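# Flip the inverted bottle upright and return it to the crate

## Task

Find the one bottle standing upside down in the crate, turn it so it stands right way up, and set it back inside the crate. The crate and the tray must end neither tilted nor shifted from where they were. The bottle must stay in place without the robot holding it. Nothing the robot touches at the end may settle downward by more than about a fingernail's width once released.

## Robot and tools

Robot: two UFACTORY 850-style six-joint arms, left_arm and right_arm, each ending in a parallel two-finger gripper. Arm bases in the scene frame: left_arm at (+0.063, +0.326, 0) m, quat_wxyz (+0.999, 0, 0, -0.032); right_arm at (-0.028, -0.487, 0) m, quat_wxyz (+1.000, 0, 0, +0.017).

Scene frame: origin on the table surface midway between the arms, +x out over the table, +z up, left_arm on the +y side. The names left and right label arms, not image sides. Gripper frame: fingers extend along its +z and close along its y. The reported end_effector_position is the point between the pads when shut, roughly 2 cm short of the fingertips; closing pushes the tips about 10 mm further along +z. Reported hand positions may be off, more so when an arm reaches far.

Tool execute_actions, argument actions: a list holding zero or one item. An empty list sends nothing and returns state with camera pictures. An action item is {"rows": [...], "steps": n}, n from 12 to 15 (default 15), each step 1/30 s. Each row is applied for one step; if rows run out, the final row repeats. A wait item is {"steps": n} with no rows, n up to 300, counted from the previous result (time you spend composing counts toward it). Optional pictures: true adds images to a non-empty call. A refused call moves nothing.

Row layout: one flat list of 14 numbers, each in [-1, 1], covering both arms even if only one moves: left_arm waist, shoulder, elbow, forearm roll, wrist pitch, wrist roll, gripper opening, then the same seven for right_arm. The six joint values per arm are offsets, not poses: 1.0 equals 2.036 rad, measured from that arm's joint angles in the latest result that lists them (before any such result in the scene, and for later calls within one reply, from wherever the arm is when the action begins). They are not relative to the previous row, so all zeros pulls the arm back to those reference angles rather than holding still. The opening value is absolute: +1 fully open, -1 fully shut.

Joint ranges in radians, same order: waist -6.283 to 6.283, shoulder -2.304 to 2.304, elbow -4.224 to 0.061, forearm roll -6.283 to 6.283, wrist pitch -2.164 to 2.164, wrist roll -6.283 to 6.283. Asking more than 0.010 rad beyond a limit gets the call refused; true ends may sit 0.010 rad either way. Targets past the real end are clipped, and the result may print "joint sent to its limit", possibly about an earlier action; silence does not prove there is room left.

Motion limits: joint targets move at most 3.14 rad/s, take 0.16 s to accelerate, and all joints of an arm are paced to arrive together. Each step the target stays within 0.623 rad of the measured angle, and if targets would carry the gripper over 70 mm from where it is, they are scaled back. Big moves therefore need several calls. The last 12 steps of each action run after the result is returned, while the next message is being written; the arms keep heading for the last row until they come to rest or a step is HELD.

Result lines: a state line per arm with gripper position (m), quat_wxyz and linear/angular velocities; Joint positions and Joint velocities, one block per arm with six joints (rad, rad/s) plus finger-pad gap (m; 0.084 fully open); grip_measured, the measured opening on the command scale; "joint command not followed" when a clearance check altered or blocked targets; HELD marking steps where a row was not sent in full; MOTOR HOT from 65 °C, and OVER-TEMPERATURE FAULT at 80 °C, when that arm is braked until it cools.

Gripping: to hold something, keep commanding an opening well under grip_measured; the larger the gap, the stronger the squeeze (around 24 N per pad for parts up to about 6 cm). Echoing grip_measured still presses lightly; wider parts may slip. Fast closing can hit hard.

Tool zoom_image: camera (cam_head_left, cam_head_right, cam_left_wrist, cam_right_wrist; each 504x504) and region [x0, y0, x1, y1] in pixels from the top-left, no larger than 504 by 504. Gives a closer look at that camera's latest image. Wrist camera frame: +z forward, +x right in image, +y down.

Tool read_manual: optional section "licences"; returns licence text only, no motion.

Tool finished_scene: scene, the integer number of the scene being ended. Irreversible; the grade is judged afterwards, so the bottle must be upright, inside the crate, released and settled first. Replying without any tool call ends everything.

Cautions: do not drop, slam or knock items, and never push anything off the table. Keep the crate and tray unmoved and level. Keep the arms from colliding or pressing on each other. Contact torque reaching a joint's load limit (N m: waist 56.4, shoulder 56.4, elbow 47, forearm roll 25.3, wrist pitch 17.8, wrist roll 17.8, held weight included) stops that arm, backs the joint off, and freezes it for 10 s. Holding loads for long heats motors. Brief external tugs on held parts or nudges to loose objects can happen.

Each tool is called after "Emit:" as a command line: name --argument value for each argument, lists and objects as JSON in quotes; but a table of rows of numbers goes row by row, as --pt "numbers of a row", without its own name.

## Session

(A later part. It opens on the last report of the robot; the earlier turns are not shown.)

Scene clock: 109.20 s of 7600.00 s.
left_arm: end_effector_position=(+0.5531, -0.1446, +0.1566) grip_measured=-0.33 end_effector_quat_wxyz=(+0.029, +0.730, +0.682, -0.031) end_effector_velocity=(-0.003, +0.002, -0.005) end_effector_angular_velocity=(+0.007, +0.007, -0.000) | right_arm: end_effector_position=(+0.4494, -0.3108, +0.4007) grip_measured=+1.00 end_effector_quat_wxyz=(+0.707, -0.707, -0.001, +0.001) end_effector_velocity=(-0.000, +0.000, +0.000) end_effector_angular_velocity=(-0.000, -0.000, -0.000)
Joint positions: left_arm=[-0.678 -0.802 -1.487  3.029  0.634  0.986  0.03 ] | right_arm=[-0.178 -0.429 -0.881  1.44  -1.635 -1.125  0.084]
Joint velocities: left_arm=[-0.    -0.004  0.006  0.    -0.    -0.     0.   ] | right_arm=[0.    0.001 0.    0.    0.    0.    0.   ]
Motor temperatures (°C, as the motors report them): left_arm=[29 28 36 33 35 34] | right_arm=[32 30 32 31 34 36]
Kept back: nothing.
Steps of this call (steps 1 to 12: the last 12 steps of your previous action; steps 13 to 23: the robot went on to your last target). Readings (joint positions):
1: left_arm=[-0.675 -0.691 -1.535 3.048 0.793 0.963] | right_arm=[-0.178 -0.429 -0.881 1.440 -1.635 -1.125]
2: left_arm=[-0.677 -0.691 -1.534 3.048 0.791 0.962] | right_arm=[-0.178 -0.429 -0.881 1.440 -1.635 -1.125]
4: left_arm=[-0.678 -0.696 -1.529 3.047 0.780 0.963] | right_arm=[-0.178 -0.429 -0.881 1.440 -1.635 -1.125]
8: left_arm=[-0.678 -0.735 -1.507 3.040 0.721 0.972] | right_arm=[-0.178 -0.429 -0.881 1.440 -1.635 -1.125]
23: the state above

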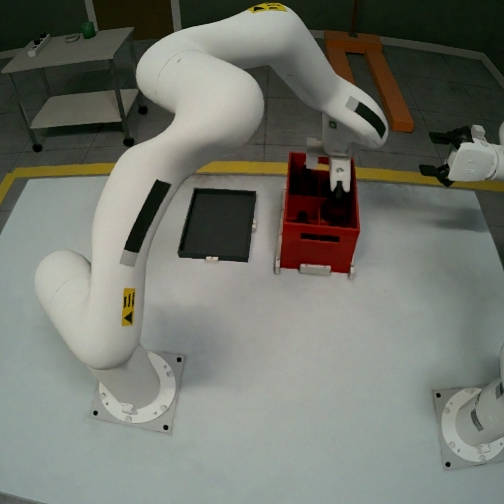

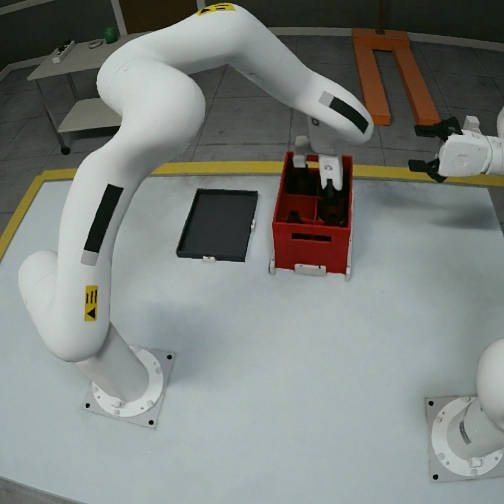

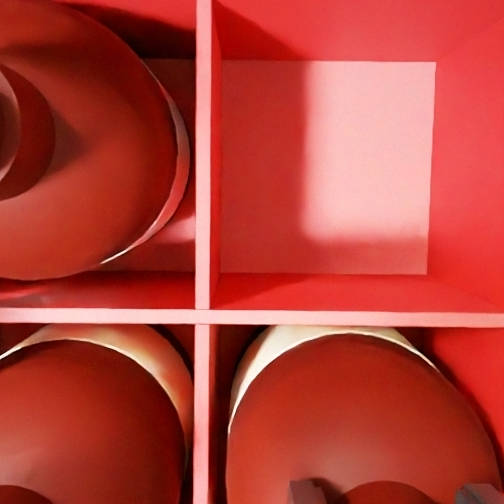

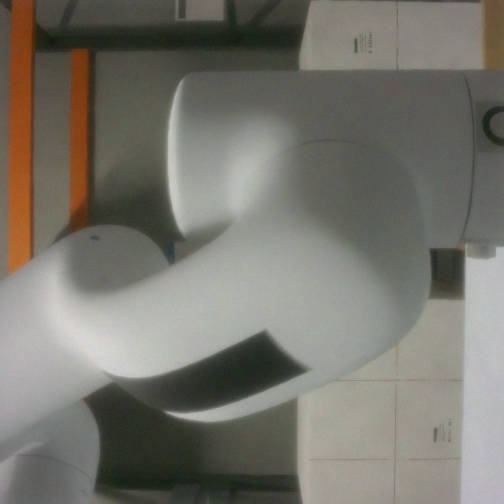

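Emit:
execute_actions --actions '[{"rows": [[0,-0.0007,0.0001,0,-0.0008,0,-1, 0,0,0,0,0,0,1],[0,-0.0014,0.0002,0,-0.0016,0,-1, 0,0,0,0,0,0,1],[0,-0.0017,0.0002,0,-0.002,0,-1, 0,0,0,0,0,0,1],[0,-0.0017,0.0002,0,-0.002,0,-1, 0,0,0,0,0,0,1],[0,-0.0017,0.0002,0,-0.002,0,-0.65, 0,0,0,0,0,0,1],[0,-0.0017,0.0002,0,-0.002,0,-0.36, 0,0,0,0,0,0,1],[0,-0.0017,0.0002,0,-0.002,0,-0.25, 0,0,0,0,0,0,1],[0,-0.0017,0.0002,0,-0.002,0,-0.15, 0,0,0,0,0,0,1],[0,-0.0017,0.0002,0,-0.002,0,-0.05, 0,0,0,0,0,0,1],[0,-0.0017,0.0002,0,-0.002,0,0.05, 0,0,0,0,0,0,1],[0,-0.0017,0.0002,0,-0.002,0,0.12, 0,0,0,0,0,0,1],[0,-0.0017,0.0002,0,-0.002,0,0.15, 0,0,0,0,0,0,1]], "steps": 12}]'

Emit:
execute_actions --actions '[{"rows": [[0,0.0009,-0.0001,0.0001,0.001,-0.0002,0.15, 0,0,0,0,0,0,1],[0,0.0034,-0.0005,0.0005,0.004,-0.0006,0.15, 0,0,0,0,0,0,1],[0,0.0073,-0.0012,0.0011,0.0087,-0.0014,0.15, 0,0,0,0,0,0,1],[0,0.0121,-0.0023,0.0018,0.0146,-0.0023,0.15, 0,0,0,0,0,0,1],[0,0.0173,-0.0037,0.0026,0.0211,-0.0034,0.15, 0,0,0,0,0,0,1],[0,0.0224,-0.0052,0.0034,0.0277,-0.0044,0.15, 0,0,0,0,0,0,1],[0,0.0269,-0.0067,0.0041,0.0336,-0.0054,0.15, 0,0,0,0,0,0,1],[0,0.0304,-0.0079,0.0047,0.0383,-0.0062,0.15, 0,0,0,0,0,0,1],[0,0.0327,-0.0087,0.0051,0.0414,-0.0066,0.15, 0,0,0,0,0,0,1],[0,0.0335,-0.009,0.0052,0.0424,-0.0068,0.15, 0,0,0,0,0,0,1]], "steps": 12}]' --pictures true

Emit:
execute_actions --actions '[{"steps": 15}]' --pictures true

Scene clock: 111.27 s of 7600.00 s.
left_arm: end_effector_position=(+0.5529, -0.1444, +0.1561) grip_measured=-0.33 end_effector_quat_wxyz=(+0.029, +0.730, +0.682, -0.031) end_effector_velocity=(-0.001, -0.000, -0.001) end_effector_angular_velocity=(+0.001, +0.001, -0.001) | right_arm: end_effector_position=(+0.4494, -0.3108, +0.4007) grip_measured=+1.00 end_effector_quat_wxyz=(+0.707, -0.707, -0.001, +0.001) end_effector_velocity=(+0.000, -0.000, -0.000) end_effector_angular_velocity=(+0.000, +0.001, -0.001)
Joint positions: left_arm=[-0.678 -0.803 -1.487  3.029  0.634  0.986  0.03 ] | right_arm=[-0.178 -0.429 -0.881  1.44  -1.635 -1.125  0.084]
Joint velocities: left_arm=[-0.001 -0.001  0.001  0.     0.     0.     0.   ] | right_arm=[-0.    -0.001  0.     0.001 -0.    -0.    -0.   ]
Motor temperatures (°C, as the motors report them): left_arm=[29 28 36 33 35 34] | right_arm=[32 30 32 31 34 36]
Kept back: the last 12 steps of this action.
Steps of this call (steps 1 to 15: the robot went on to your last target; steps 16 to 62: nothing new was sent). Readings (joint positions):
1: left_arm=[-0.678 -0.802 -1.487 3.029 0.634 0.986] | right_arm=[-0.178 -0.429 -0.881 1.440 -1.635 -1.125]
2: left_arm=[-0.678 -0.802 -1.487 3.029 0.634 0.986] | right_arm=[-0.178 -0.429 -0.881 1.440 -1.635 -1.125]
4: left_arm=[-0.678 -0.802 -1.487 3.029 0.634 0.986] | right_arm=[-0.178 -0.429 -0.881 1.440 -1.635 -1.125]
8: left_arm=[-0.678 -0.802 -1.487 3.029 0.634 0.986] | right_arm=[-0.178 -0.429 -0.881 1.440 -1.635 -1.125]
62: the state above

Scene clock: 111.67 s of 7600.00 s.
left_arm: end_effector_position=(+0.5534, -0.1448, +0.1545) grip_measured=+0.11 end_effector_quat_wxyz=(+0.030, +0.730, +0.682, -0.031) end_effector_velocity=(-0.001, -0.000, -0.002) end_effector_angular_velocity=(+0.002, +0.002, -0.001) | right_arm: end_effector_position=(+0.4494, -0.3108, +0.4007) grip_measured=+1.00 end_effector_quat_wxyz=(+0.707, -0.707, -0.001, +0.001) end_effector_velocity=(+0.000, +0.000, +0.000) end_effector_angular_velocity=(+0.000, +0.000, -0.001)
Joint positions: left_arm=[-0.678 -0.805 -1.487  3.029  0.63   0.986  0.049] | right_arm=[-0.178 -0.429 -0.881  1.44  -1.635 -1.125  0.084]
Joint velocities: left_arm=[-0.001 -0.002  0.001  0.     0.    -0.001  0.058] | right_arm=[ 0.     0.001  0.     0.001  0.     0.001 -0.   ]
Motor temperatures (°C, as the motors report them): left_arm=[29 28 36 33 35 34] | right_arm=[32 30 32 31 34 36]
Kept back: the last 12 steps of this action, its rows measured from the state above.
Steps of this call (steps 1 to 12: the last 12 steps of your previous action). Readings (joint positions):
1: left_arm=[-0.678 -0.803 -1.487 3.029 0.634 0.986] | right_arm=[-0.178 -0.429 -0.881 1.440 -1.635 -1.125]
2: left_arm=[-0.678 -0.803 -1.487 3.029 0.633 0.986] | right_arm=[-0.178 -0.429 -0.881 1.440 -1.635 -1.125]
4: left_arm=[-0.678 -0.804 -1.487 3.029 0.631 0.986] | right_arm=[-0.178 -0.429 -0.881 1.440 -1.635 -1.125]
8: left_arm=[-0.678 -0.805 -1.487 3.029 0.630 0.986] | right_arm=[-0.178 -0.429 -0.881 1.440 -1.635 -1.125]
12: the state above

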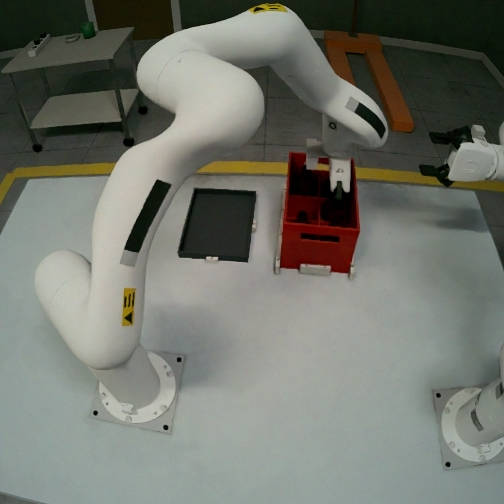

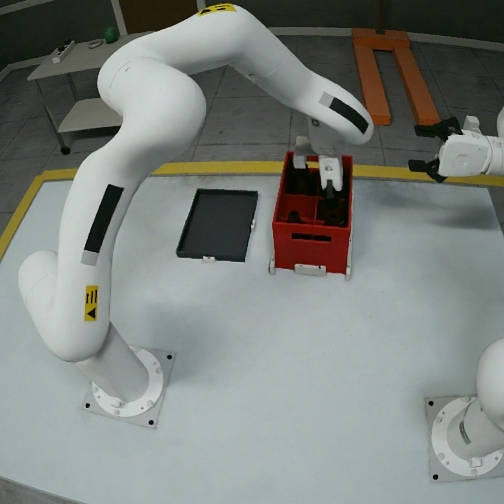

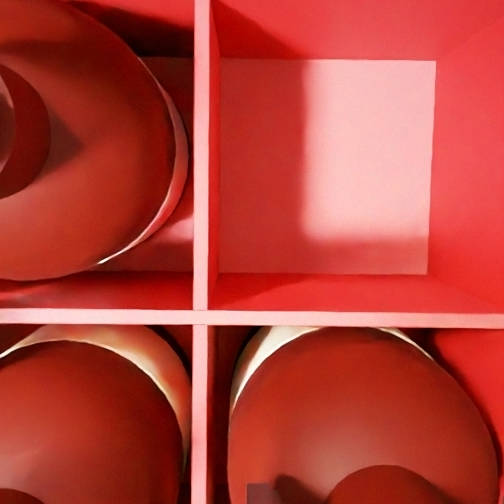

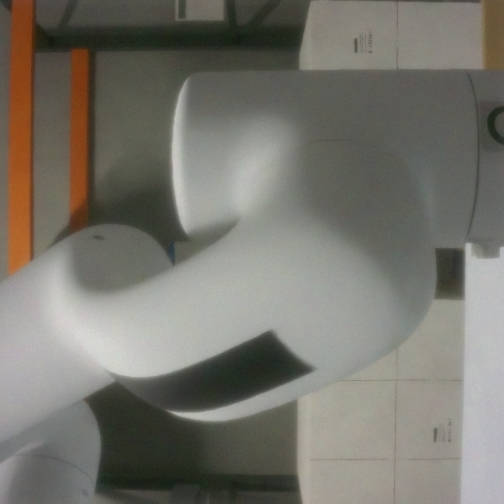

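Scene clock: 112.17 s of 7600.00 s.
left_arm: end_effector_position=(+0.5532, -0.1448, +0.2068) grip_measured=+0.14 end_effector_quat_wxyz=(+0.030, +0.730, +0.682, -0.031) end_effector_velocity=(-0.008, +0.007, -0.010) end_effector_angular_velocity=(+0.022, +0.024, -0.001) | right_arm: end_effector_position=(+0.4494, -0.3108, +0.4007) grip_measured=+1.00 end_effector_quat_wxyz=(+0.707, -0.707, -0.001, +0.001) end_effector_velocity=(-0.000, -0.000, -0.000) end_effector_angular_velocity=(-0.000, +0.001, +0.001)
Joint positions: left_arm=[-0.678 -0.737 -1.505  3.04   0.716  0.972  0.05 ] | right_arm=[-0.178 -0.429 -0.881  1.44  -1.635 -1.125  0.084]
Joint velocities: left_arm=[-0.001 -0.006  0.014  0.001  0.013 -0.002 -0.   ] | right_arm=[-0.    -0.    -0.    -0.001 -0.     0.    -0.   ]
Motor temperatures (°C, as the motors report them): left_arm=[29 28 36 33 35 34] | right_arm=[32 30 32 31 34 36]
Kept back: nothing.
Steps of this call (steps 1 to 12: the last 12 steps of your previous action; steps 13 to 15: the robot went on to your last target). Readings (joint positions):
1: left_arm=[-0.678 -0.805 -1.487 3.029 0.630 0.986] | right_arm=[-0.178 -0.429 -0.881 1.440 -1.635 -1.125]
2: left_arm=[-0.678 -0.804 -1.487 3.030 0.631 0.985] | right_arm=[-0.178 -0.429 -0.881 1.440 -1.635 -1.125]
4: left_arm=[-0.678 -0.798 -1.488 3.031 0.640 0.984] | right_arm=[-0.178 -0.429 -0.881 1.440 -1.635 -1.125]
8: left_arm=[-0.678 -0.764 -1.497 3.036 0.680 0.977] | right_arm=[-0.178 -0.429 -0.881 1.440 -1.635 -1.125]
15: the state above

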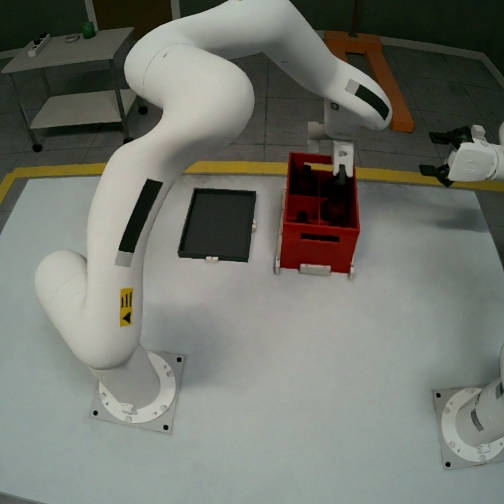

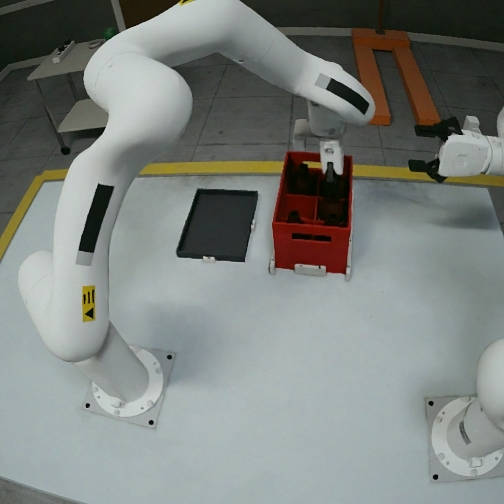

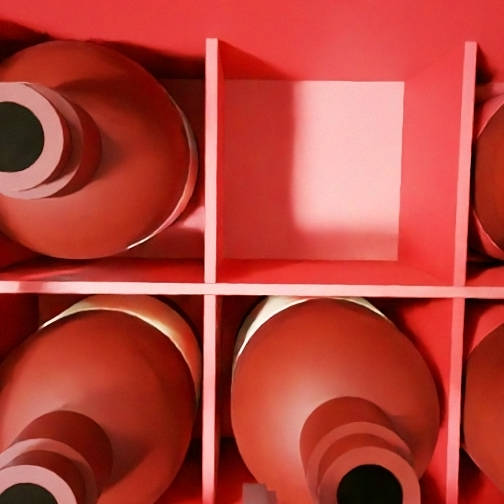

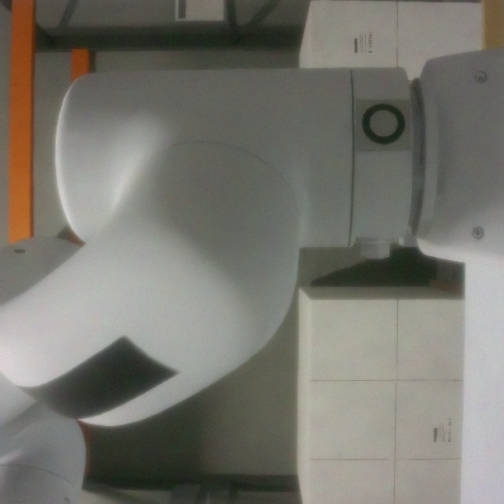

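The bottle is upright in its cell, released, and the gripper is clear of it.

Emit:
finished_scene --scene 1

The scene is finished: the task was done.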